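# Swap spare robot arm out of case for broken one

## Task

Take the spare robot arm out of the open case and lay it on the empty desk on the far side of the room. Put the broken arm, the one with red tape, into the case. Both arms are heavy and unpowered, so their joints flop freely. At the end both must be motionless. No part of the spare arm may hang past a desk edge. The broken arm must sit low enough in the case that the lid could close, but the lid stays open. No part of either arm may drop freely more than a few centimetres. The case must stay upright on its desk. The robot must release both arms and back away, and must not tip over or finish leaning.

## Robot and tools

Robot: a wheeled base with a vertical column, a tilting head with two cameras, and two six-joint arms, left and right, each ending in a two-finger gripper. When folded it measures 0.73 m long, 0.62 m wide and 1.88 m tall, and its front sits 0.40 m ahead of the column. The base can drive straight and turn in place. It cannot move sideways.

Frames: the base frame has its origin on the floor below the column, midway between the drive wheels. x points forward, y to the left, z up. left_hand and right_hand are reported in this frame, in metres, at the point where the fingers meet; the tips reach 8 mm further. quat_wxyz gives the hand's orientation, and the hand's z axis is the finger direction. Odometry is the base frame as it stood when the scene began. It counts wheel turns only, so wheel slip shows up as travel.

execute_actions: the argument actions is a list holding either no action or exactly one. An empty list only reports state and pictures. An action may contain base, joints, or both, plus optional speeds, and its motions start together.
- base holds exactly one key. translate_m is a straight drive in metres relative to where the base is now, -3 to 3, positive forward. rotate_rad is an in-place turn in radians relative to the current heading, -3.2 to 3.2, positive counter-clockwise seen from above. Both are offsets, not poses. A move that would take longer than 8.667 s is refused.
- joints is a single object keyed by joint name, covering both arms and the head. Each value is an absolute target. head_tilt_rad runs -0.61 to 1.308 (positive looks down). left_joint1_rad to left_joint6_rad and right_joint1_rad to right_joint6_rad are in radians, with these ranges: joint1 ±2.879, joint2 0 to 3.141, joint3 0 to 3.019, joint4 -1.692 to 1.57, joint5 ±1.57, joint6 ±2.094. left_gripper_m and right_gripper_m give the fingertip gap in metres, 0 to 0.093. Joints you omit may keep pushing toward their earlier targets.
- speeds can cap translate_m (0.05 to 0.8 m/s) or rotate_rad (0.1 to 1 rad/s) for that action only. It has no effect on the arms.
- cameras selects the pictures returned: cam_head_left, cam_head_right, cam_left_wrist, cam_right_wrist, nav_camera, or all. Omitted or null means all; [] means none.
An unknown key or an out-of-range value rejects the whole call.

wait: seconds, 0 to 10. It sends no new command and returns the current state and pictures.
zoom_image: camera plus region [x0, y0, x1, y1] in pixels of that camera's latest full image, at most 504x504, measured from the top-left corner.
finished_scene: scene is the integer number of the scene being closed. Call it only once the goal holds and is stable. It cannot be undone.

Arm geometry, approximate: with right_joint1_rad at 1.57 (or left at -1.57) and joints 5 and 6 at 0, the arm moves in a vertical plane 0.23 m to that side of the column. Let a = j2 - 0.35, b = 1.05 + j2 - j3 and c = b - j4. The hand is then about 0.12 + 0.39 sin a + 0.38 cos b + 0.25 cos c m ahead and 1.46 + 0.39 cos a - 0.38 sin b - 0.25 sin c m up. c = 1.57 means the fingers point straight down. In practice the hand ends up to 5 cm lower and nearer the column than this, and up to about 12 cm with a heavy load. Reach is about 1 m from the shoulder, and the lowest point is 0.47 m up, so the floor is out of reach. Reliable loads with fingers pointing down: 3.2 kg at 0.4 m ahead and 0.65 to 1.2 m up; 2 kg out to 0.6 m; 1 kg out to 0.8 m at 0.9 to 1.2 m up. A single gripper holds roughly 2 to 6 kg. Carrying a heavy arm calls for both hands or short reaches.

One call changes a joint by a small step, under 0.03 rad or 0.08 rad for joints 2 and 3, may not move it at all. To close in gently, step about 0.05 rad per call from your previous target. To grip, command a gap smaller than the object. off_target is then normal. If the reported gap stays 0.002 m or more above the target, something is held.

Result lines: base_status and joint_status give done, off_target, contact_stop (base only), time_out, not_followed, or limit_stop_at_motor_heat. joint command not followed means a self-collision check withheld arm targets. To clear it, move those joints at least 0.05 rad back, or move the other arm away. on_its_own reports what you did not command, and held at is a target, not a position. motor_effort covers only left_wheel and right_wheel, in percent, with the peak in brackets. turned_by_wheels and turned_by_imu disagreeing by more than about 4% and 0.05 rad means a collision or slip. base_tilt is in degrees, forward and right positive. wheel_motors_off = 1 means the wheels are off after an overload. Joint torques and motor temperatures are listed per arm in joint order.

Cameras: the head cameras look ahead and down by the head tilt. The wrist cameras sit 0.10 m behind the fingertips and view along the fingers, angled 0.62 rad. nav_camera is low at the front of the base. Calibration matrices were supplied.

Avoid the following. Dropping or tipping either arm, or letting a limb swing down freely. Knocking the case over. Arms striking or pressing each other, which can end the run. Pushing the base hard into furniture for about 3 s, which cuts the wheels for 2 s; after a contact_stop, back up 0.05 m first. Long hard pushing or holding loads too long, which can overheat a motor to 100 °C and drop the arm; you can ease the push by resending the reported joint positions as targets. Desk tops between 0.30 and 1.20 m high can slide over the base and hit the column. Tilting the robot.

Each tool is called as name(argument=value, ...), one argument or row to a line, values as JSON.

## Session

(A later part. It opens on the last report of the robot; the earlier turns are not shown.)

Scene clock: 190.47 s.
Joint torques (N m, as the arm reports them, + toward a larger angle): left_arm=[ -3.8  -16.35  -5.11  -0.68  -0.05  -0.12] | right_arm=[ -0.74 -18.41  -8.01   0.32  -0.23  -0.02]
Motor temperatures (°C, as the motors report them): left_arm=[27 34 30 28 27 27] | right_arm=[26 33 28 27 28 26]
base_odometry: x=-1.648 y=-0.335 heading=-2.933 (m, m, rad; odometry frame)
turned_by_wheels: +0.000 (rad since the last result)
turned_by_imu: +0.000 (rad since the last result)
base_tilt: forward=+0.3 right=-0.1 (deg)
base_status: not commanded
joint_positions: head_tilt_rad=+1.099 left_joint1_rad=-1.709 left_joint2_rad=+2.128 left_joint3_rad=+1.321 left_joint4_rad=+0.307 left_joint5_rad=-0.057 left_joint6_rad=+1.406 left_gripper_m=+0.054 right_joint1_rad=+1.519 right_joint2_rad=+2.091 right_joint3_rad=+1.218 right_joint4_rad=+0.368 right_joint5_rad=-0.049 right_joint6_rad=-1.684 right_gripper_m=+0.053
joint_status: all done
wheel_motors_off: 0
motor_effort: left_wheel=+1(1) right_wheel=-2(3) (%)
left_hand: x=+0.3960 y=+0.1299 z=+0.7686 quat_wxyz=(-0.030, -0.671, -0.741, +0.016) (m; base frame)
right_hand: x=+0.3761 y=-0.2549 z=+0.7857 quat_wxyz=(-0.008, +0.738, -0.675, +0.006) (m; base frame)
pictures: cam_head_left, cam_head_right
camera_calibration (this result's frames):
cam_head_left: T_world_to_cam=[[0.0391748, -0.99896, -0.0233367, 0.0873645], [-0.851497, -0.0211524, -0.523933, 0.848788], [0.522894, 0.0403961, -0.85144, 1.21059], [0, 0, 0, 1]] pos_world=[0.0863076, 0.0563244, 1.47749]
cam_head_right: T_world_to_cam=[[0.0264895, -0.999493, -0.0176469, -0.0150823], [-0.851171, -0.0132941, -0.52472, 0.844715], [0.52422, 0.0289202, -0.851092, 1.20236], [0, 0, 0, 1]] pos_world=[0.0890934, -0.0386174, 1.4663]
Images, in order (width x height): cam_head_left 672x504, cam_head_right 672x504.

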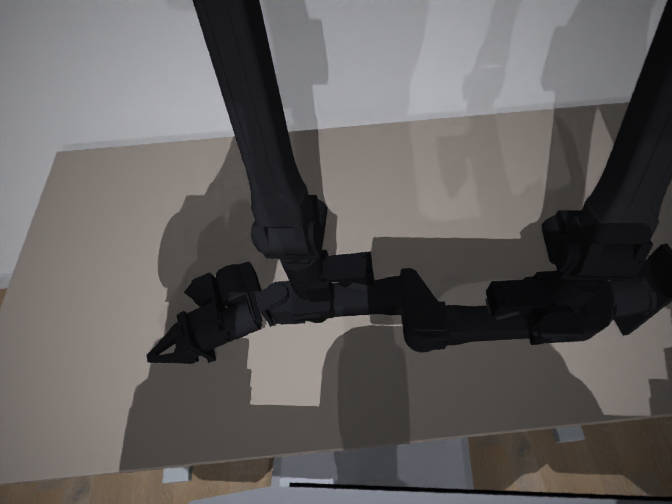

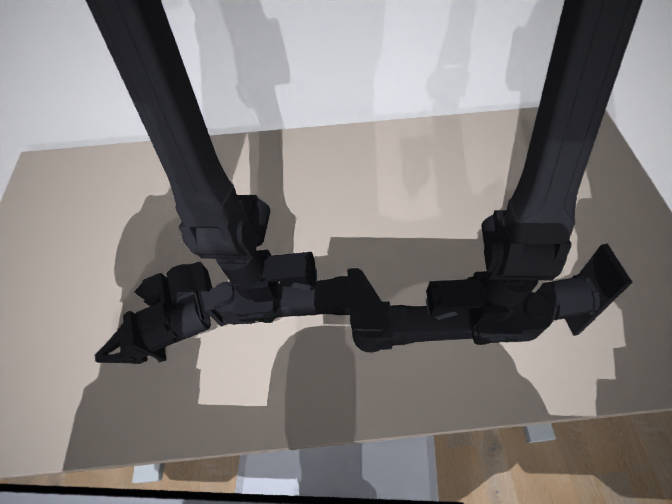

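execute_actions(
  actions=[
    {"joints": {"left_joint2_rad": 2.14, "left_joint3_rad": 1.343, "left_joint4_rad": 0.275, "right_joint2_rad": 2.072, "right_joint3_rad": 1.228, "right_joint4_rad": 0.355, "left_joint1_rad": -1.714}},
  ],
  cameras=["cam_head_left", "cam_head_right"],
)

Scene clock: 191.83 s.
Joint torques (N m, as the arm reports them, + toward a larger angle): left_arm=[ -3.7  -16.44  -5.48  -0.88  -0.49  -0.1 ] | right_arm=[ -0.75 -16.2   -5.11  -0.03  -0.55   0.01]
Motor temperatures (°C, as the motors report them): left_arm=[27 34 30 28 27 27] | right_arm=[26 33 28 27 28 26]
base_odometry: x=-1.648 y=-0.335 heading=-2.933 (m, m, rad; odometry frame)
turned_by_wheels: +0.000 (rad since the last result)
turned_by_imu: +0.000 (rad since the last result)
base_tilt: forward=+0.3 right=-0.1 (deg)
base_status: not commanded
joint_positions: head_tilt_rad=+1.099 left_joint1_rad=-1.705 left_joint2_rad=+2.181 left_joint3_rad=+1.384 left_joint4_rad=+0.299 left_joint5_rad=-0.044 left_joint6_rad=+1.406 left_gripper_m=+0.054 right_joint1_rad=+1.519 right_joint2_rad=+2.106 right_joint3_rad=+1.242 right_joint4_rad=+0.358 right_joint5_rad=-0.041 right_joint6_rad=-1.688 right_gripper_m=+0.053
joint_status: all done
wheel_motors_off: 0
motor_effort: left_wheel=+1(1) right_wheel=-4(3) (%)
left_hand: x=+0.3954 y=+0.1281 z=+0.7475 quat_wxyz=(-0.034, -0.670, -0.741, +0.019) (m; base frame)
right_hand: x=+0.3784 y=-0.2566 z=+0.7787 quat_wxyz=(-0.005, +0.739, -0.674, +0.008) (m; base frame)
pictures: cam_head_left, cam_head_right
camera_calibration (this result's frames):
cam_head_left: T_world_to_cam=[[0.0391748, -0.99896, -0.0233367, 0.0873645], [-0.851497, -0.0211524, -0.523933, 0.848787], [0.522894, 0.0403961, -0.85144, 1.21059], [0, 0, 0, 1]] pos_world=[0.0863076, 0.0563244, 1.47749]
cam_head_right: T_world_to_cam=[[0.0264895, -0.999493, -0.0176469, -0.0150823], [-0.851171, -0.0132941, -0.52472, 0.844715], [0.52422, 0.0289202, -0.851092, 1.20236], [0, 0, 0, 1]] pos_world=[0.0890934, -0.0386174, 1.4663]
Images, in order (width x height): cam_head_left 672x504, cam_head_right 672x504.

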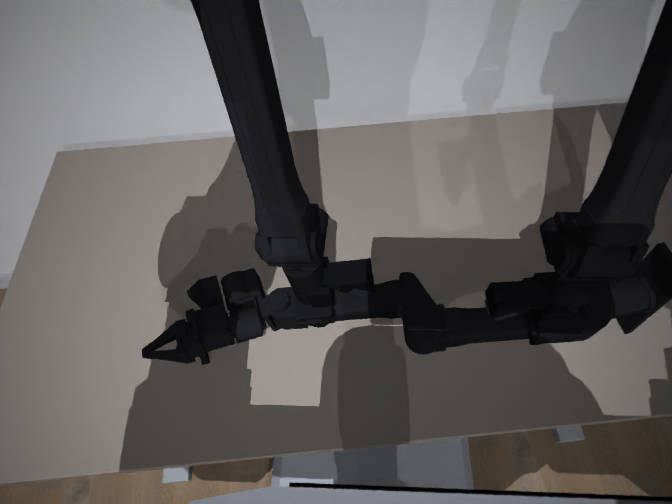

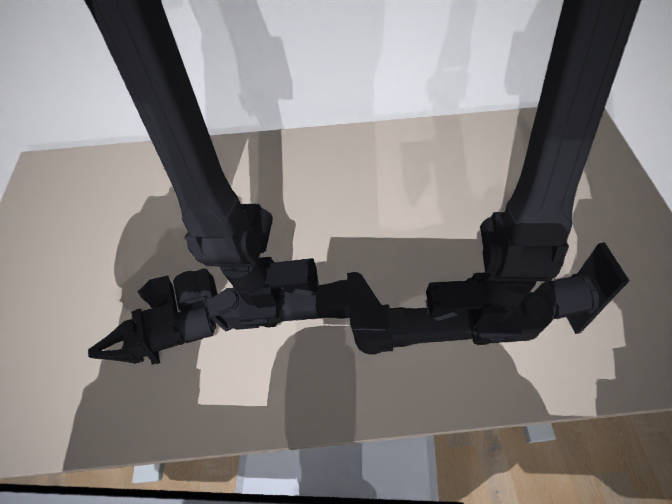

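execute_actions(
  actions=[
    {"joints": {"left_joint2_rad": 2.18, "left_joint3_rad": 1.39, "left_joint4_rad": 0.27, "right_joint2_rad": 2.10, "right_joint3_rad": 1.245, "left_joint5_rad": -0.045, "right_joint5_rad": -0.04, "left_joint1_rad": -1.71}},
  ],
  cameras=["cam_head_left", "cam_head_right"],
)

Scene clock: 193.13 s.
Joint torques (N m, as the arm reports them, + toward a larger angle): left_arm=[ -3.5  -14.06  -2.67  -1.02  -0.15  -0.12] | right_arm=[ -0.71 -14.5   -3.9   -0.02  -0.31   0.01]
Motor temperatures (°C, as the motors report them): left_arm=[27 34 30 28 27 27] | right_arm=[26 33 28 27 28 26]
base_odometry: x=-1.648 y=-0.335 heading=-2.933 (m, m, rad; odometry frame)
turned_by_wheels: +0.000 (rad since the last result)
turned_by_imu: +0.000 (rad since the last result)
base_tilt: forward=+0.3 right=-0.1 (deg)
base_status: not commanded
joint_positions: head_tilt_rad=+1.099 left_joint1_rad=-1.703 left_joint2_rad=+2.193 left_joint3_rad=+1.398 left_joint4_rad=+0.298 left_joint5_rad=-0.038 left_joint6_rad=+1.408 left_gripper_m=+0.054 right_joint1_rad=+1.519 right_joint2_rad=+2.111 right_joint3_rad=+1.247 right_joint4_rad=+0.358 right_joint5_rad=-0.037 right_joint6_rad=-1.687 right_gripper_m=+0.053
joint_status: all done
wheel_motors_off: 0
motor_effort: left_wheel=+2(2) right_wheel=-5(5) (%)
left_hand: x=+0.3952 y=+0.1278 z=+0.7431 quat_wxyz=(-0.035, -0.671, -0.740, +0.021) (m; base frame)
right_hand: x=+0.3781 y=-0.2574 z=+0.7770 quat_wxyz=(-0.003, +0.739, -0.674, +0.010) (m; base frame)
pictures: cam_head_left, cam_head_right
camera_calibration (this result's frames):
cam_head_left: T_world_to_cam=[[0.0391748, -0.99896, -0.0233367, 0.0873645], [-0.851497, -0.0211524, -0.523933, 0.848787], [0.522894, 0.0403961, -0.85144, 1.21059], [0, 0, 0, 1]] pos_world=[0.0863076, 0.0563244, 1.47749]
cam_head_right: T_world_to_cam=[[0.0264895, -0.999493, -0.0176469, -0.0150823], [-0.851171, -0.0132941, -0.52472, 0.844715], [0.52422, 0.0289202, -0.851092, 1.20236], [0, 0, 0, 1]] pos_world=[0.0890934, -0.0386174, 1.4663]
Images, in order (width x height): cam_head_left 672x504, cam_head_right 672x504.

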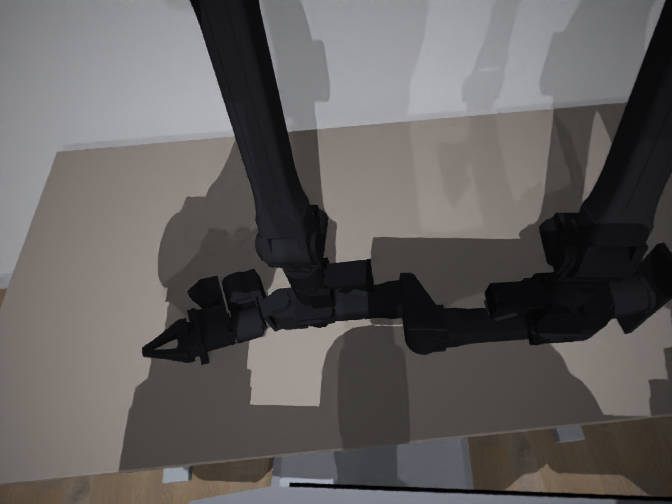

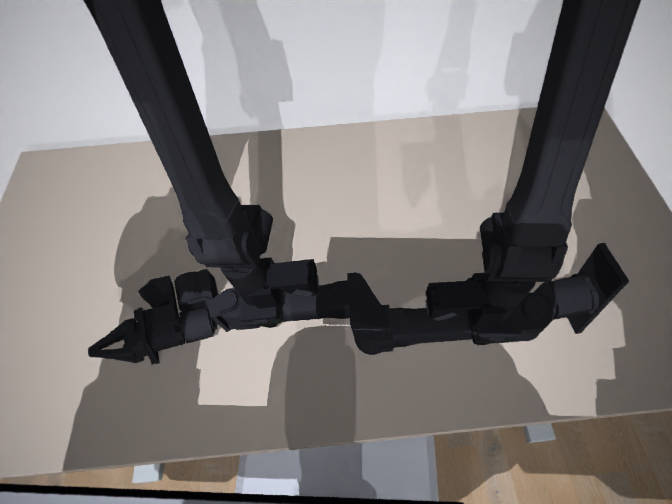

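zoom_image(
  camera="cam_head_right",
  region=[460, 210, 672, 380],
)

Region (460, 210, 672, 380) of cam_head_right's 672x504 image, scaled by 2.377, with more detail than that image has; it fills the top 404 rows of this view, and the rest is white.

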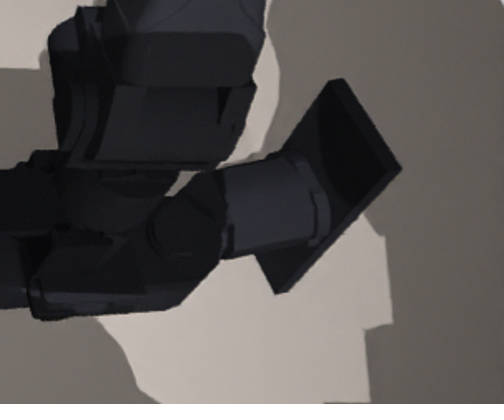

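execute_actions(
  actions=[
    {"joints": {"left_joint1_rad": -1.703, "left_joint2_rad": 2.193, "left_joint3_rad": 1.398, "left_joint4_rad": 0.298, "left_joint5_rad": -0.038, "left_joint6_rad": 1.408, "right_joint1_rad": 1.519, "right_joint2_rad": 2.111, "right_joint3_rad": 1.247, "right_joint4_rad": 0.358, "right_joint5_rad": -0.037, "right_joint6_rad": -1.687, "left_gripper_m": 0.093, "right_gripper_m": 0.093}},
  ],
  cameras=["cam_head_left", "cam_head_right", "cam_left_wrist", "cam_right_wrist"],
)

Scene clock: 195.43 s.
Joint torques (N m, as the arm reports them, + toward a larger angle): left_arm=[ -3.04 -13.12  -2.02   0.12   0.05   0.05] | right_arm=[ -0.91 -13.77  -3.72   0.13  -0.21  -0.03]
Motor temperatures (°C, as the motors report them): left_arm=[27 34 30 28 27 27] | right_arm=[26 32 28 27 28 26]
base_odometry: x=-1.648 y=-0.335 heading=-2.933 (m, m, rad; odometry frame)
turned_by_wheels: +0.000 (rad since the last result)
turned_by_imu: -0.001 (rad since the last result)
base_tilt: forward=+0.2 right=-0.1 (deg)
base_status: not commanded
joint_positions: head_tilt_rad=+1.099 left_joint1_rad=-1.703 left_joint2_rad=+2.193 left_joint3_rad=+1.398 left_joint4_rad=+0.300 left_joint5_rad=-0.037 left_joint6_rad=+1.411 left_gripper_m=+0.093 right_joint1_rad=+1.519 right_joint2_rad=+2.111 right_joint3_rad=+1.248 right_joint4_rad=+0.358 right_joint5_rad=-0.037 right_joint6_rad=-1.687 right_gripper_m=+0.093
joint_status: all done
wheel_motors_off: 0
motor_effort: left_wheel=+2(2) right_wheel=-5(6) (%)
left_hand: x=+0.3962 y=+0.1276 z=+0.7430 quat_wxyz=(-0.037, -0.672, -0.740, +0.020) (m; base frame)
right_hand: x=+0.3788 y=-0.2575 z=+0.7768 quat_wxyz=(-0.003, +0.739, -0.674, +0.010) (m; base frame)
pictures: cam_head_left, cam_head_right, cam_left_wrist, cam_right_wrist
camera_calibration (this result's frames):
cam_head_left: T_world_to_cam=[[0.0391748, -0.99896, -0.0233367, 0.0873645], [-0.851497, -0.0211524, -0.523933, 0.848788], [0.522894, 0.0403961, -0.85144, 1.21059], [0, 0, 0, 1]] pos_world=[0.0863076, 0.0563244, 1.47749]
cam_head_right: T_world_to_cam=[[0.0264895, -0.999493, -0.0176469, -0.0150823], [-0.851171, -0.0132941, -0.52472, 0.844715], [0.52422, 0.0289202, -0.851092, 1.20236], [0, 0, 0, 1]] pos_world=[0.0890934, -0.0386174, 1.4663]
cam_left_wrist: T_world_to_cam=[[-0.99634, -0.0823871, -0.0227885, 0.427322], [-0.0822413, 0.851195, 0.518366, -0.461363], [-0.0233092, 0.518343, -0.854855, 0.703855], [0, 0, 0, 1]] pos_world=[0.404221, 0.0630775, 0.850586]
cam_right_wrist: T_world_to_cam=[[0.997806, 0.0647956, 0.0135863, -0.371825], [0.0449664, -0.813908, 0.579251, -0.668672], [0.0485909, -0.577369, -0.815036, 0.592353], [0, 0, 0, 1]] pos_world=[0.372294, -0.178138, 0.87517]
Images, in order (width x height): cam_head_left 672x504, cam_head_right 672x504, cam_left_wrist 672x504, cam_right_wrist 672x504.

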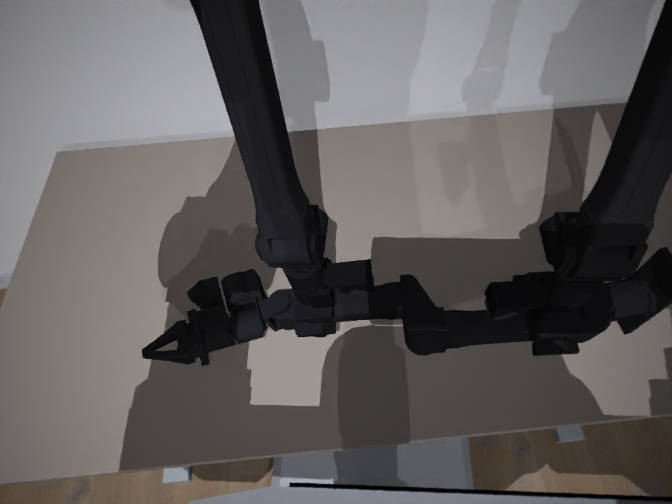

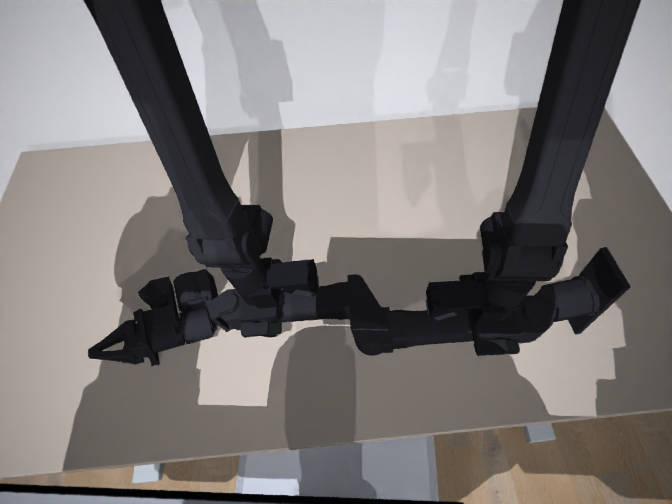

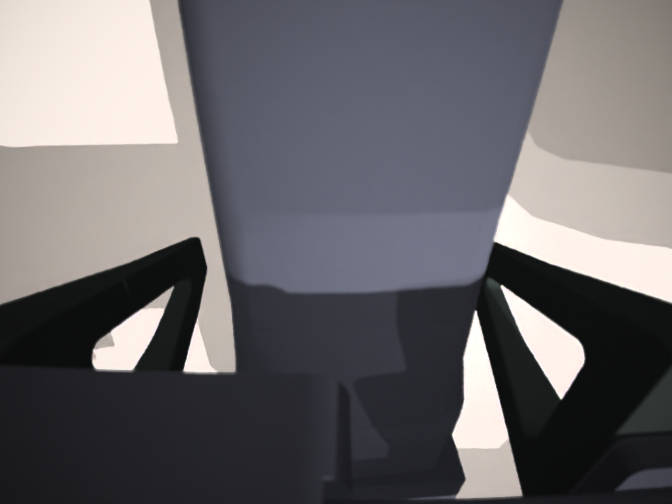

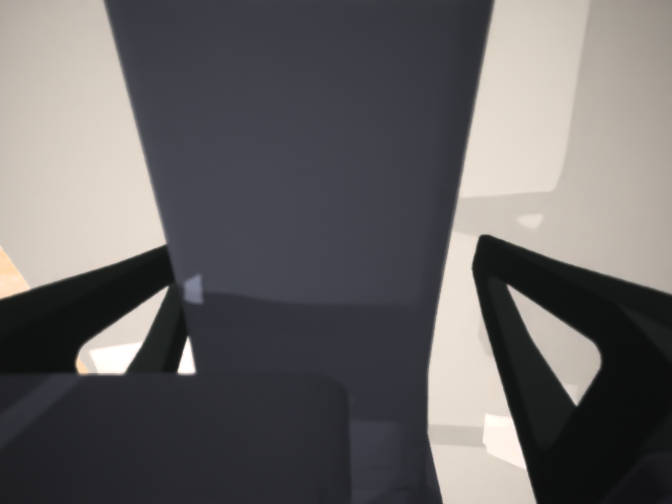

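execute_actions(
  actions=[
    {"joints": {"left_joint2_rad": 2.055, "left_joint3_rad": 1.24, "left_joint4_rad": 0.308, "right_joint2_rad": 1.995, "right_joint3_rad": 1.124, "right_joint4_rad": 0.366}},
  ],
  cameras=["cam_left_wrist", "cam_right_wrist"],
)

Scene clock: 197.50 s.
Joint torques (N m, as the arm reports them, + toward a larger angle): left_arm=[ -2.41 -13.49  -2.54   0.27   0.06   0.04] | right_arm=[ -0.97 -14.86  -4.18   0.47  -0.21  -0.03]
Motor temperatures (°C, as the motors report them): left_arm=[27 34 30 28 27 27] | right_arm=[26 32 28 27 28 26]
base_odometry: x=-1.648 y=-0.335 heading=-2.933 (m, m, rad; odometry frame)
turned_by_wheels: +0.000 (rad since the last result)
turned_by_imu: -0.001 (rad since the last result)
base_tilt: forward=+0.2 right=+0.0 (deg)
base_status: not commanded
joint_positions: head_tilt_rad=+1.099 left_joint1_rad=-1.703 left_joint2_rad=+2.059 left_joint3_rad=+1.244 left_joint4_rad=+0.300 left_joint5_rad=-0.037 left_joint6_rad=+1.411 left_gripper_m=+0.093 right_joint1_rad=+1.519 right_joint2_rad=+2.004 right_joint3_rad=+1.129 right_joint4_rad=+0.358 right_joint5_rad=-0.037 right_joint6_rad=-1.687 right_gripper_m=+0.093
joint_status: all done
wheel_motors_off: 0
motor_effort: left_wheel=+2(2) right_wheel=-4(4) (%)
left_hand: x=+0.3944 y=+0.1337 z=+0.7951 quat_wxyz=(-0.029, -0.672, -0.739, +0.026) (m; base frame)
right_hand: x=+0.3764 y=-0.2556 z=+0.8188 quat_wxyz=(+0.001, +0.738, -0.674, +0.005) (m; base frame)
pictures: cam_left_wrist, cam_right_wrist
camera_calibration (this result's frames):
cam_left_wrist: T_world_to_cam=[[-0.99679, -0.0800196, -0.00254962, 0.411045], [-0.0696221, 0.850667, 0.521075, -0.500792], [-0.0395274, 0.51958, -0.853507, 0.750328], [0, 0, 0, 1]] pos_world=[0.404518, 0.0690427, 0.902409]
cam_right_wrist: T_world_to_cam=[[0.997937, 0.0641935, 0.000303287, -0.359522], [0.0521947, -0.814138, 0.578321, -0.693337], [0.0373714, -0.577112, -0.81581, 0.63277], [0, 0, 0, 1]] pos_world=[0.371321, -0.176214, 0.9173]
Images, in order (width x height): cam_left_wrist 672x504, cam_right_wrist 672x504.

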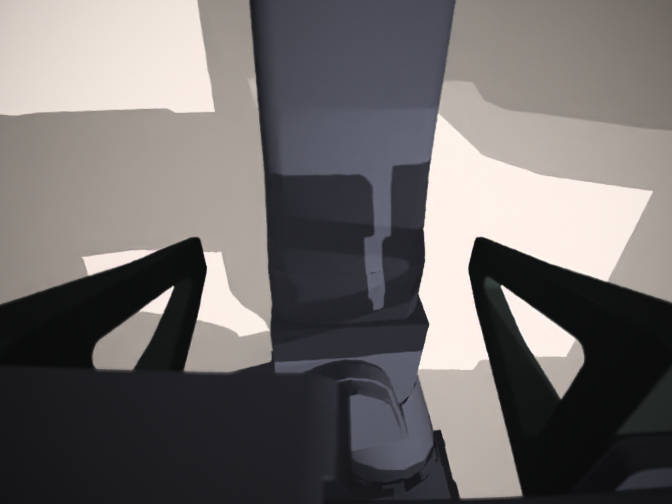

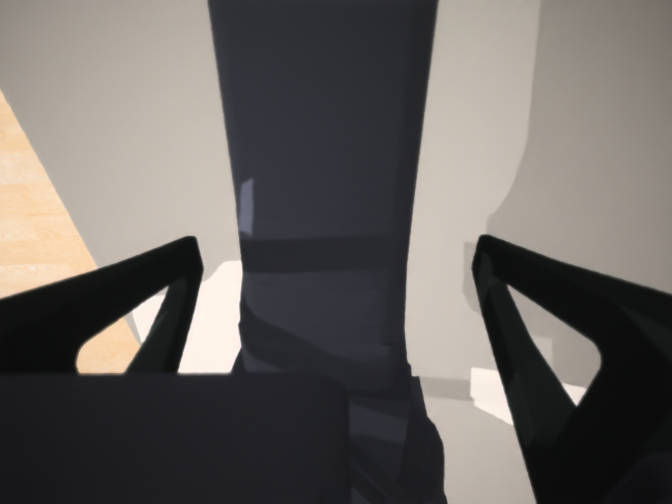

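execute_actions(
  actions=[
    {"joints": {"left_joint2_rad": 1.78, "left_joint3_rad": 0.955, "left_joint4_rad": 0.312, "right_joint2_rad": 1.715, "right_joint3_rad": 0.851, "right_joint4_rad": 0.35}},
  ],
  cameras=[],
)

execute_actions(
  actions=[
    {"base": {"translate_m": -1.07}, "joints": {"left_joint1_rad": -1.62, "left_joint2_rad": 1.334, "left_joint3_rad": 0.67, "left_joint4_rad": 0.15, "left_joint5_rad": 0.0, "left_joint6_rad": 1.5, "right_joint1_rad": 1.625, "right_joint2_rad": 1.334, "right_joint3_rad": 0.67, "right_joint4_rad": 0.15, "right_joint5_rad": 0.0, "right_joint6_rad": -1.6, "head_tilt_rad": 0.6}},
  ],
  cameras=["cam_head_left", "cam_head_right"],
)

Scene clock: 203.67 s.
Joint torques (N m, as the arm reports them, + toward a larger angle): left_arm=[ -1.93 -13.02  -3.03   0.41   0.05   0.03] | right_arm=[ -0.49 -13.29  -4.34  -0.21  -0.21  -0.03]
Motor temperatures (°C, as the motors report them): left_arm=[27 34 30 28 27 27] | right_arm=[26 32 28 27 28 26]
base_odometry: x=-1.648 y=-0.335 heading=-2.933 (m, m, rad; odometry frame)
turned_by_wheels: +0.000 (rad since the last result)
turned_by_imu: -0.001 (rad since the last result)
base_tilt: forward=+0.3 right=-0.1 (deg)
base_status: not commanded
joint_positions: head_tilt_rad=+1.099 left_joint1_rad=-1.703 left_joint2_rad=+1.768 left_joint3_rad=+0.966 left_joint4_rad=+0.304 left_joint5_rad=-0.037 left_joint6_rad=+1.411 left_gripper_m=+0.093 right_joint1_rad=+1.519 right_joint2_rad=+1.704 right_joint3_rad=+0.860 right_joint4_rad=+0.358 right_joint5_rad=-0.037 right_joint6_rad=-1.687 right_gripper_m=+0.093
joint_status: all done
wheel_motors_off: 0
motor_effort: left_wheel=+2(2) right_wheel=-5(6) (%)
left_hand: x=+0.4031 y=+0.1458 z=+0.9047 quat_wxyz=(-0.035, -0.672, -0.740, +0.021) (m; base frame)
right_hand: x=+0.3885 y=-0.2509 z=+0.9299 quat_wxyz=(-0.009, +0.739, -0.674, +0.017) (m; base frame)
pictures: none
No camera images: the call's "cameras" was empty. Leave "cameras" out to get every camera's image.

Scene clock: 206.93 s.
Joint torques (N m, as the arm reports them, + toward a larger angle): left_arm=[ -0.99 -10.64  -0.54  -0.14   0.08   0.14] | right_arm=[ -0.18 -12.29  -1.41  -0.18  -0.2    0.08]
Motor temperatures (°C, as the motors report them): left_arm=[27 34 30 28 27 27] | right_arm=[26 32 28 27 28 26]
base_odometry: x=-0.601 y=-0.114 heading=-2.933 (m, m, rad; odometry frame)
turned_by_wheels: +0.000 (rad since the last result)
turned_by_imu: -0.003 (rad since the last result)
base_tilt: forward=+0.3 right=-0.1 (deg)
base_status: done
joint_positions: head_tilt_rad=+0.617 left_joint1_rad=-1.611 left_joint2_rad=+1.322 left_joint3_rad=+0.667 left_joint4_rad=+0.157 left_joint5_rad=-0.001 left_joint6_rad=+1.492 left_gripper_m=+0.093 right_joint1_rad=+1.634 right_joint2_rad=+1.318 right_joint3_rad=+0.668 right_joint4_rad=+0.157 right_joint5_rad=-0.001 right_joint6_rad=-1.612 right_gripper_m=+0.093
joint_status: all done
wheel_motors_off: 0
motor_effort: left_wheel=+0(41) right_wheel=-1(66) (%)
left_hand: x=+0.3988 y=+0.2039 z=+1.0478 quat_wxyz=(-0.021, -0.686, -0.727, +0.004) (m; base frame)
right_hand: x=+0.4004 y=-0.1928 z=+1.0493 quat_wxyz=(-0.031, +0.732, -0.681, -0.009) (m; base frame)
pictures: cam_head_left, cam_head_right
camera_calibration (this result's frames):
cam_head_left: T_world_to_cam=[[0.0455308, -0.99896, -0.00249284, 0.0549471], [-0.511133, -0.0211524, -0.859241, 1.34814], [0.858295, 0.0403961, -0.511565, 0.670411], [0, 0, 0, 1]] pos_world=[0.111169, 0.0563244, 1.50148]
cam_head_right: T_world_to_cam=[[0.0316537, -0.999493, -0.00333938, -0.0373741], [-0.510479, -0.0132941, -0.859787, 1.34368], [0.859307, 0.0289202, -0.510641, 0.661316], [0, 0, 0, 1]] pos_world=[0.118832, -0.0386174, 1.49285]
Images, in order (width x height): cam_head_left 672x504, cam_head_right 672x504.

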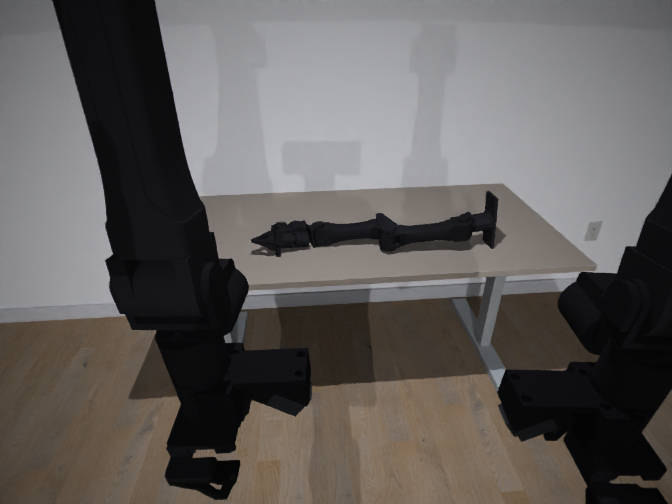

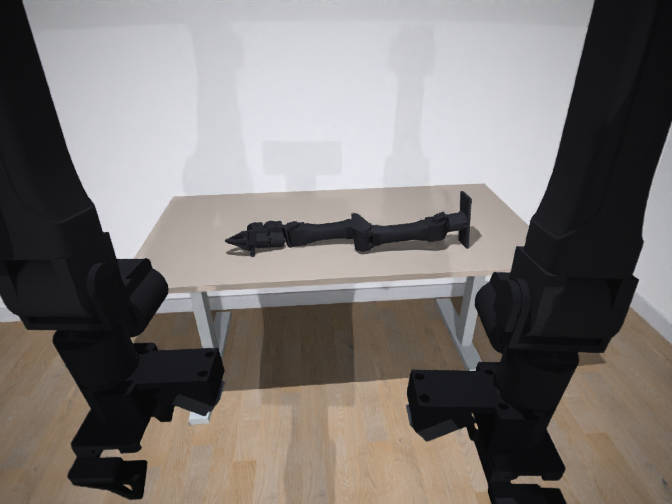

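The spare arm lies nicely on the desk. Now turn toward the dark desk.

execute_actions(
  actions=[
    {"base": {"rotate_rad": 1.72}, "joints": {"head_tilt_rad": 0.7}},
  ],
  cameras=["cam_head_left", "cam_head_right", "nav_camera"],
)

Scene clock: 210.37 s.
Joint torques (N m, as the arm reports them, + toward a larger angle): left_arm=[ -1.12 -11.1   -0.63  -0.18   0.09   0.16] | right_arm=[  0.69 -12.2   -1.66  -0.14  -0.19   0.07]
Motor temperatures (°C, as the motors report them): left_arm=[27 33 29 28 27 27] | right_arm=[26 32 27 27 28 26]
base_odometry: x=-0.601 y=-0.114 heading=-1.214 (m, m, rad; odometry frame)
turned_by_wheels: +1.720 (rad since the last result)
turned_by_imu: +1.696 (rad since the last result)
base_tilt: forward=+0.3 right=-0.1 (deg)
base_status: done
joint_positions: head_tilt_rad=+0.703 left_joint1_rad=-1.615 left_joint2_rad=+1.322 left_joint3_rad=+0.668 left_joint4_rad=+0.157 left_joint5_rad=-0.001 left_joint6_rad=+1.492 left_gripper_m=+0.093 right_joint1_rad=+1.631 right_joint2_rad=+1.318 right_joint3_rad=+0.671 right_joint4_rad=+0.157 right_joint5_rad=-0.001 right_joint6_rad=-1.612 right_gripper_m=+0.093
joint_status: all done
wheel_motors_off: 0
motor_effort: left_wheel=+0(29) right_wheel=-1(44) (%)
left_hand: x=+0.3994 y=+0.2022 z=+1.0479 quat_wxyz=(-0.023, -0.686, -0.727, +0.004) (m; base frame)
right_hand: x=+0.4026 y=-0.1943 z=+1.0490 quat_wxyz=(-0.031, +0.731, -0.681, -0.006) (m; base frame)
pictures: cam_head_left, cam_head_right, nav_camera
camera_calibration (this result's frames):
cam_head_left: T_world_to_cam=[[0.0451502, -0.99896, -0.00638158, 0.0609548], [-0.582817, -0.0211524, -0.812328, 1.27948], [0.811348, 0.0403961, -0.583165, 0.783023], [0, 0, 0, 1]] pos_world=[0.107647, 0.0563244, 1.49638]
cam_head_right: T_world_to_cam=[[0.0312516, -0.999493, -0.006037, -0.0331997], [-0.582212, -0.0132941, -0.812929, 1.27511], [0.812436, 0.0289202, -0.582332, 0.774063], [0, 0, 0, 1]] pos_world=[0.114543, -0.0386174, 1.48713]
Images, in order (width x height): cam_head_left 672x504, cam_head_right 672x504, nav_camera 672x504.

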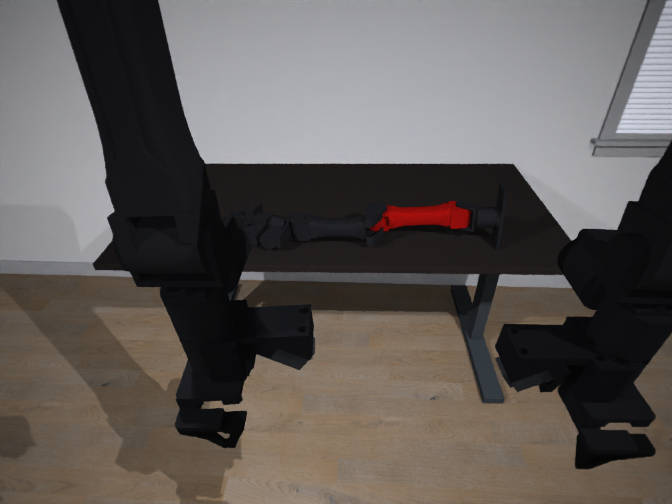

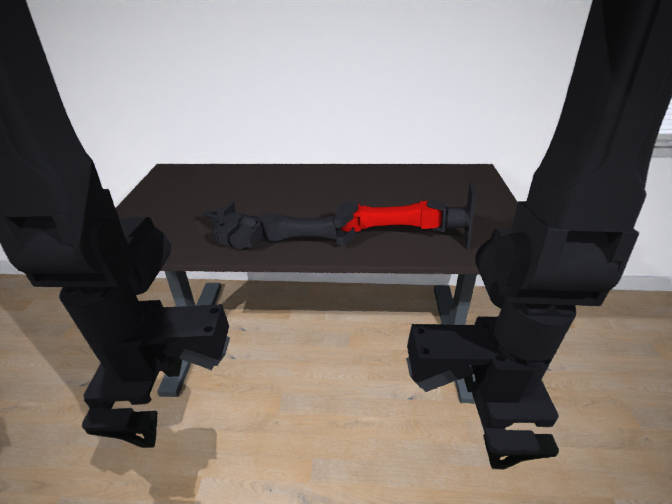

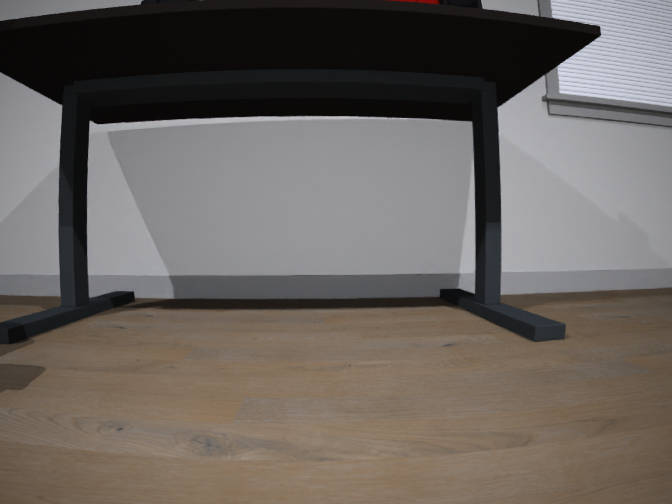

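execute_actions(
  actions=[
    {"base": {"translate_m": 0.89}, "joints": {"head_tilt_rad": 1.15}},
  ],
  cameras=["cam_head_left", "cam_head_right", "cam_left_wrist", "cam_right_wrist"],
)

Scene clock: 216.27 s.
Joint torques (N m, as the arm reports them, + toward a larger angle): left_arm=[ -0.79 -11.37  -0.89  -0.13   0.08   0.16] | right_arm=[  0.14 -11.68  -1.96  -0.26  -0.19   0.08]
Motor temperatures (°C, as the motors report them): left_arm=[27 33 29 28 27 27] | right_arm=[26 32 27 27 28 26]
base_odometry: x=-0.289 y=-0.948 heading=-1.213 (m, m, rad; odometry frame)
turned_by_wheels: +0.000 (rad since the last result)
turned_by_imu: +0.001 (rad since the last result)
base_tilt: forward=+0.3 right=-0.1 (deg)
base_status: done
joint_positions: head_tilt_rad=+1.149 left_joint1_rad=-1.615 left_joint2_rad=+1.322 left_joint3_rad=+0.673 left_joint4_rad=+0.157 left_joint5_rad=-0.001 left_joint6_rad=+1.492 left_gripper_m=+0.093 right_joint1_rad=+1.631 right_joint2_rad=+1.318 right_joint3_rad=+0.674 right_joint4_rad=+0.157 right_joint5_rad=-0.001 right_joint6_rad=-1.612 right_gripper_m=+0.093
joint_status: all done
wheel_motors_off: 0
motor_effort: left_wheel=+0(43) right_wheel=+0(61) (%)
left_hand: x=+0.4021 y=+0.2021 z=+1.0477 quat_wxyz=(-0.024, -0.686, -0.727, +0.003) (m; base frame)
right_hand: x=+0.4045 y=-0.1942 z=+1.0489 quat_wxyz=(-0.032, +0.731, -0.681, -0.005) (m; base frame)
pictures: cam_head_left, cam_head_right, cam_left_wrist, cam_right_wrist
camera_calibration (this result's frames):
cam_head_left: T_world_to_cam=[[0.0379695, -0.99896, -0.0252504, 0.0903718], [-0.876428, -0.0211524, -0.481069, 0.784023], [0.480034, 0.0403961, -0.876319, 1.25105], [0, 0, 0, 1]] pos_world=[0.0831635, 0.0563244, 1.47577]
cam_head_right: T_world_to_cam=[[0.025582, -0.999493, -0.0189387, -0.0130476], [-0.876141, -0.0132941, -0.481871, 0.779976], [0.481375, 0.0289202, -0.876037, 1.24292], [0, 0, 0, 1]] pos_world=[0.0853908, -0.0386174, 1.46445]
cam_left_wrist: T_world_to_cam=[[-0.9986, -0.0431047, -0.0306511, 0.447488], [-0.0528683, 0.830626, 0.554315, -0.727558], [0.00156604, 0.555159, -0.831743, 0.884148], [0, 0, 0, 1]] pos_world=[0.407012, 0.132775, 1.1524]
cam_right_wrist: T_world_to_cam=[[0.99851, 0.0432286, 0.0332919, -0.430467], [0.0192325, -0.84985, 0.526673, -0.71735], [0.0510605, -0.525248, -0.849416, 0.894622], [0, 0, 0, 1]] pos_world=[0.397942, -0.121133, 1.15205]
Images, in order (width x height): cam_head_left 672x504, cam_head_right 672x504, cam_left_wrist 672x504, cam_right_wrist 672x504.

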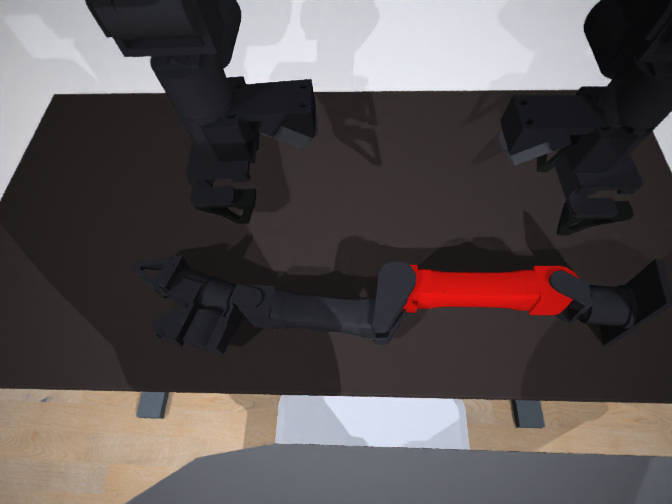

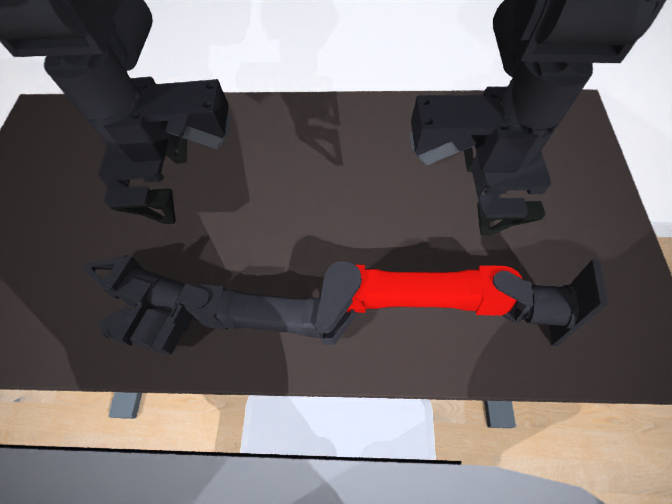

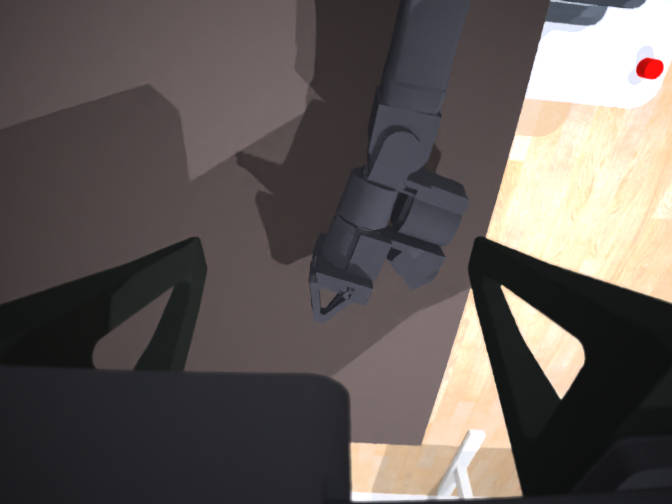

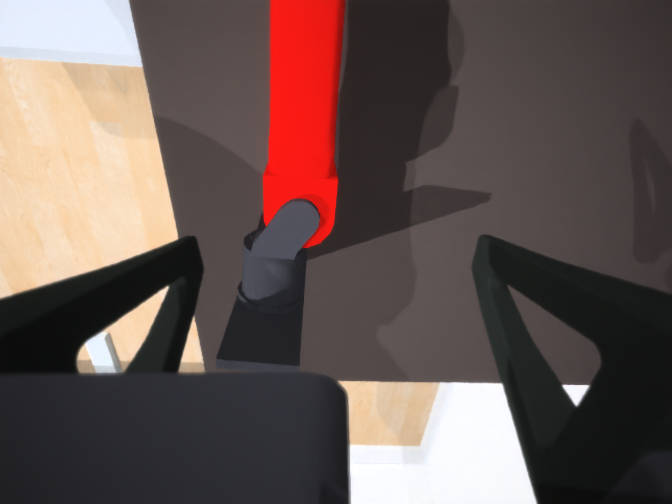

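execute_actions(
  actions=[
    {"joints": {"left_joint1_rad": -1.646, "left_joint2_rad": 1.847, "left_joint3_rad": 0.856, "left_joint4_rad": 0.478, "left_joint6_rad": 1.68, "right_joint1_rad": 1.595, "right_joint2_rad": 1.736, "right_joint3_rad": 0.904, "right_joint4_rad": 0.32, "right_joint6_rad": -1.505}},
  ],
  cameras=[],
)

execute_actions(
  actions=[
    {"joints": {"left_joint2_rad": 2.05, "left_joint3_rad": 1.062, "left_joint4_rad": 0.47, "right_joint2_rad": 1.922, "right_joint3_rad": 1.068, "right_joint4_rad": 0.338}},
  ],
  cameras=["cam_head_left", "cam_left_wrist", "cam_right_wrist"],
)

Scene clock: 229.03 s.
Joint torques (N m, as the arm reports them, + toward a larger angle): left_arm=[ -1.46 -12.58  -4.04   0.51   0.09   0.15] | right_arm=[  0.57 -14.82  -3.7    0.29  -0.17   0.08]
Motor temperatures (°C, as the motors report them): left_arm=[27 33 29 28 27 27] | right_arm=[26 31 27 27 28 26]
base_odometry: x=-0.289 y=-0.948 heading=-1.213 (m, m, rad; odometry frame)
turned_by_wheels: +0.000 (rad since the last result)
turned_by_imu: -0.001 (rad since the last result)
base_tilt: forward=+0.3 right=-0.1 (deg)
base_status: not commanded
joint_positions: head_tilt_rad=+1.149 left_joint1_rad=-1.642 left_joint2_rad=+1.867 left_joint3_rad=+0.856 left_joint4_rad=+0.466 left_joint5_rad=-0.001 left_joint6_rad=+1.673 left_gripper_m=+0.093 right_joint1_rad=+1.598 right_joint2_rad=+1.752 right_joint3_rad=+0.904 right_joint4_rad=+0.316 right_joint5_rad=-0.001 right_joint6_rad=-1.518 right_gripper_m=+0.093
joint_status: all done
wheel_motors_off: 0
motor_effort: left_wheel=+1(2) right_wheel=-4(2) (%)
left_hand: x=+0.3235 y=+0.1811 z=+0.8934 quat_wxyz=(-0.015, -0.754, -0.656, +0.028) (m; base frame)
right_hand: x=+0.3796 y=-0.2082 z=+0.9117 quat_wxyz=(-0.006, +0.693, -0.721, -0.012) (m; base frame)
pictures: none
No camera images: the call's "cameras" was empty. Leave "cameras" out to get every camera's image.

Scene clock: 230.13 s.
Joint torques (N m, as the arm reports them, + toward a larger angle): left_arm=[ -1.53 -11.46  -4.52   0.33   0.1    0.16] | right_arm=[  0.18 -14.31  -3.65   0.54  -0.17   0.08]
Motor temperatures (°C, as the motors report them): left_arm=[27 33 29 28 27 27] | right_arm=[26 31 27 27 28 26]
base_odometry: x=-0.289 y=-0.948 heading=-1.213 (m, m, rad; odometry frame)
turned_by_wheels: +0.000 (rad since the last result)
turned_by_imu: +0.000 (rad since the last result)
base_tilt: forward=+0.3 right=-0.1 (deg)
base_status: not commanded
joint_positions: head_tilt_rad=+1.149 left_joint1_rad=-1.642 left_joint2_rad=+2.051 left_joint3_rad=+1.070 left_joint4_rad=+0.466 left_joint5_rad=-0.001 left_joint6_rad=+1.673 left_gripper_m=+0.093 right_joint1_rad=+1.598 right_joint2_rad=+1.919 right_joint3_rad=+1.071 right_joint4_rad=+0.329 right_joint5_rad=-0.001 right_joint6_rad=-1.518 right_gripper_m=+0.093
joint_status: all done
wheel_motors_off: 0
motor_effort: left_wheel=+0(1) right_wheel=-3(1) (%)
left_hand: x=+0.3376 y=+0.1759 z=+0.8179 quat_wxyz=(-0.025, -0.754, -0.656, +0.017) (m; base frame)
right_hand: x=+0.3882 y=-0.2066 z=+0.8477 quat_wxyz=(-0.010, +0.693, -0.721, -0.007) (m; base frame)
pictures: cam_head_left, cam_left_wrist, cam_right_wrist
camera_calibration (this result's frames):
cam_head_left: T_world_to_cam=[[0.0379695, -0.99896, -0.0252504, 0.0903718], [-0.876428, -0.0211524, -0.481069, 0.784023], [0.480034, 0.0403961, -0.876319, 1.25105], [0, 0, 0, 1]] pos_world=[0.0831635, 0.0563244, 1.47577]
cam_left_wrist: T_world_to_cam=[[-0.988339, 0.151222, -0.0178539, 0.326858], [0.118045, 0.834968, 0.537489, -0.626567], [0.0961874, 0.529114, -0.843082, 0.68952], [0, 0, 0, 1]] pos_world=[0.330686, 0.1089, 0.92393]
cam_right_wrist: T_world_to_cam=[[0.997844, -0.0656015, -0.00211575, -0.399176], [-0.0536199, -0.833339, 0.550156, -0.609811], [-0.0378542, -0.548856, -0.835059, 0.735527], [0, 0, 0, 1]] pos_world=[0.39346, -0.130667, 0.948855]
Images, in order (width x height): cam_head_left 672x504, cam_left_wrist 672x504, cam_right_wrist 672x504.

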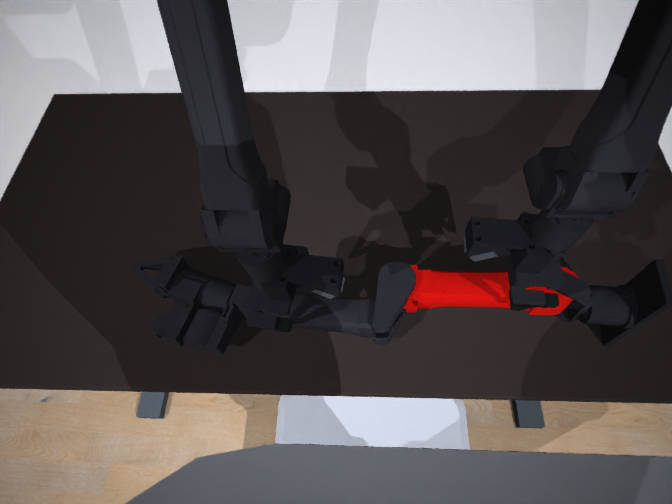

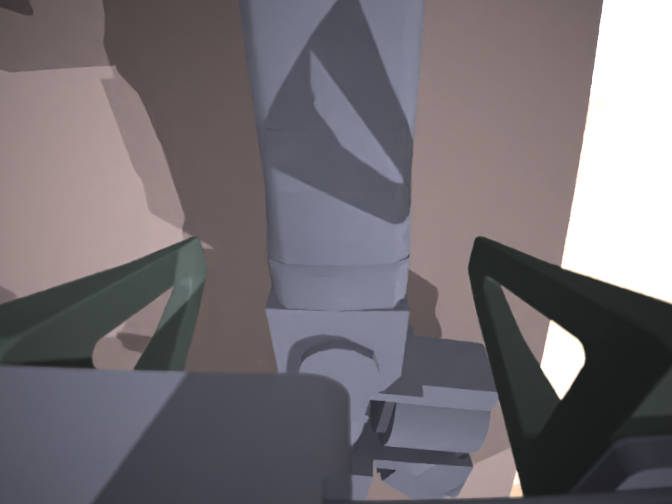

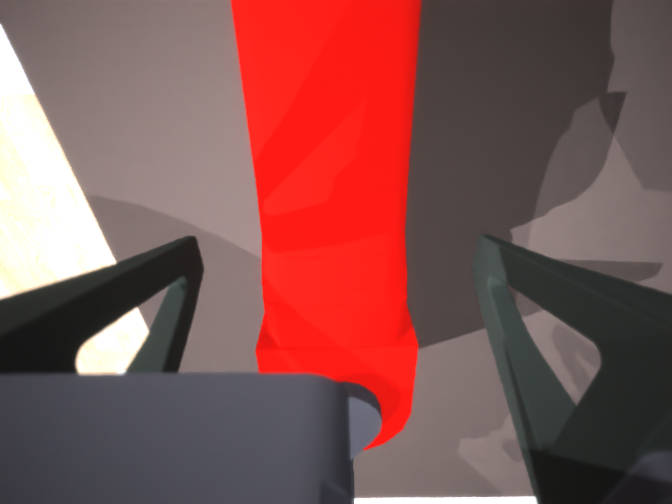

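execute_actions(
  actions=[
    {"joints": {"left_joint2_rad": 2.207, "left_joint3_rad": 1.257, "left_joint4_rad": 0.42, "right_joint2_rad": 2.097, "right_joint3_rad": 1.261, "right_joint4_rad": 0.31}},
  ],
  cameras=["cam_head_left", "cam_left_wrist", "cam_right_wrist"],
)

Scene clock: 232.80 s.
Joint torques (N m, as the arm reports them, + toward a larger angle): left_arm=[ -1.69 -11.41  -3.45  -0.36   0.09   0.17] | right_arm=[  0.19 -13.52  -3.49  -0.05  -0.36   0.08]
Motor temperatures (°C, as the motors report them): left_arm=[27 33 29 28 27 27] | right_arm=[26 31 27 27 28 26]
base_odometry: x=-0.289 y=-0.948 heading=-1.213 (m, m, rad; odometry frame)
turned_by_wheels: +0.000 (rad since the last result)
turned_by_imu: -0.001 (rad since the last result)
base_tilt: forward=+0.3 right=+0.0 (deg)
base_status: not commanded
joint_positions: head_tilt_rad=+1.149 left_joint1_rad=-1.642 left_joint2_rad=+2.206 left_joint3_rad=+1.257 left_joint4_rad=+0.430 left_joint5_rad=-0.001 left_joint6_rad=+1.673 left_gripper_m=+0.093 right_joint1_rad=+1.599 right_joint2_rad=+2.088 right_joint3_rad=+1.261 right_joint4_rad=+0.316 right_joint5_rad=+0.004 right_joint6_rad=-1.518 right_gripper_m=+0.093
joint_status: all done
wheel_motors_off: 0
motor_effort: left_wheel=+1(2) right_wheel=-1(3) (%)
left_hand: x=+0.3351 y=+0.1721 z=+0.7543 quat_wxyz=(-0.024, -0.754, -0.656, +0.019) (m; base frame)
right_hand: x=+0.3918 y=-0.2052 z=+0.7805 quat_wxyz=(-0.012, +0.693, -0.721, -0.003) (m; base frame)
pictures: cam_head_left, cam_left_wrist, cam_right_wrist
camera_calibration (this result's frames):
cam_head_left: T_world_to_cam=[[0.0379695, -0.99896, -0.0252504, 0.0903718], [-0.876428, -0.0211524, -0.481069, 0.784023], [0.480034, 0.0403961, -0.876319, 1.25105], [0, 0, 0, 1]] pos_world=[0.0831635, 0.0563244, 1.47577]
cam_left_wrist: T_world_to_cam=[[-0.988364, 0.151457, -0.0140726, 0.320939], [0.120287, 0.834866, 0.537149, -0.589342], [0.0931039, 0.529206, -0.84337, 0.639416], [0, 0, 0, 1]] pos_world=[0.328563, 0.10503, 0.860345]
cam_right_wrist: T_world_to_cam=[[0.997864, -0.0650601, 0.00584489, -0.408918], [-0.0574246, -0.831054, 0.553219, -0.571952], [-0.0311351, -0.552374, -0.833015, 0.67534], [0, 0, 0, 1]] pos_world=[0.396228, -0.128887, 0.881373]
Images, in order (width x height): cam_head_left 672x504, cam_left_wrist 672x504, cam_right_wrist 672x504.

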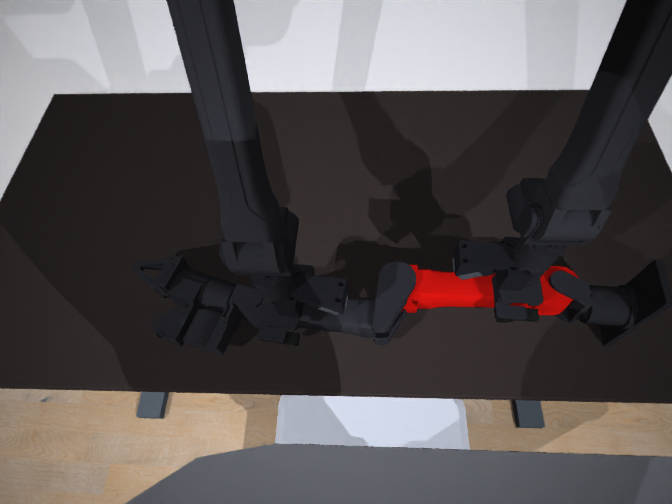

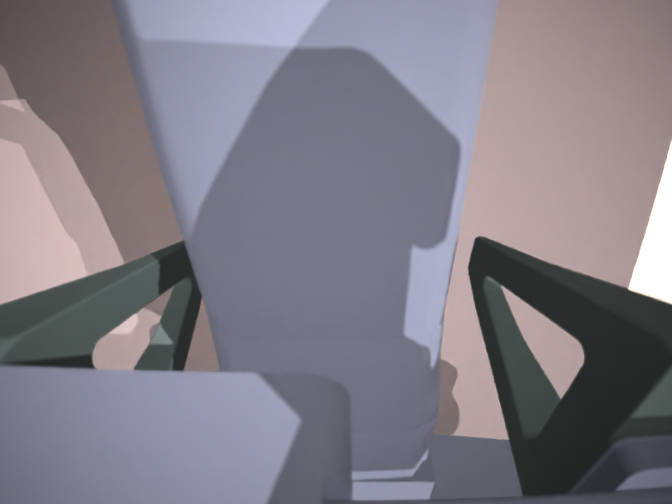

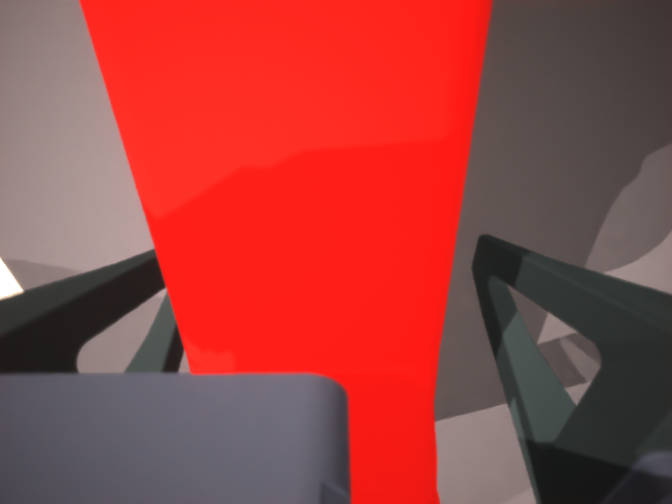

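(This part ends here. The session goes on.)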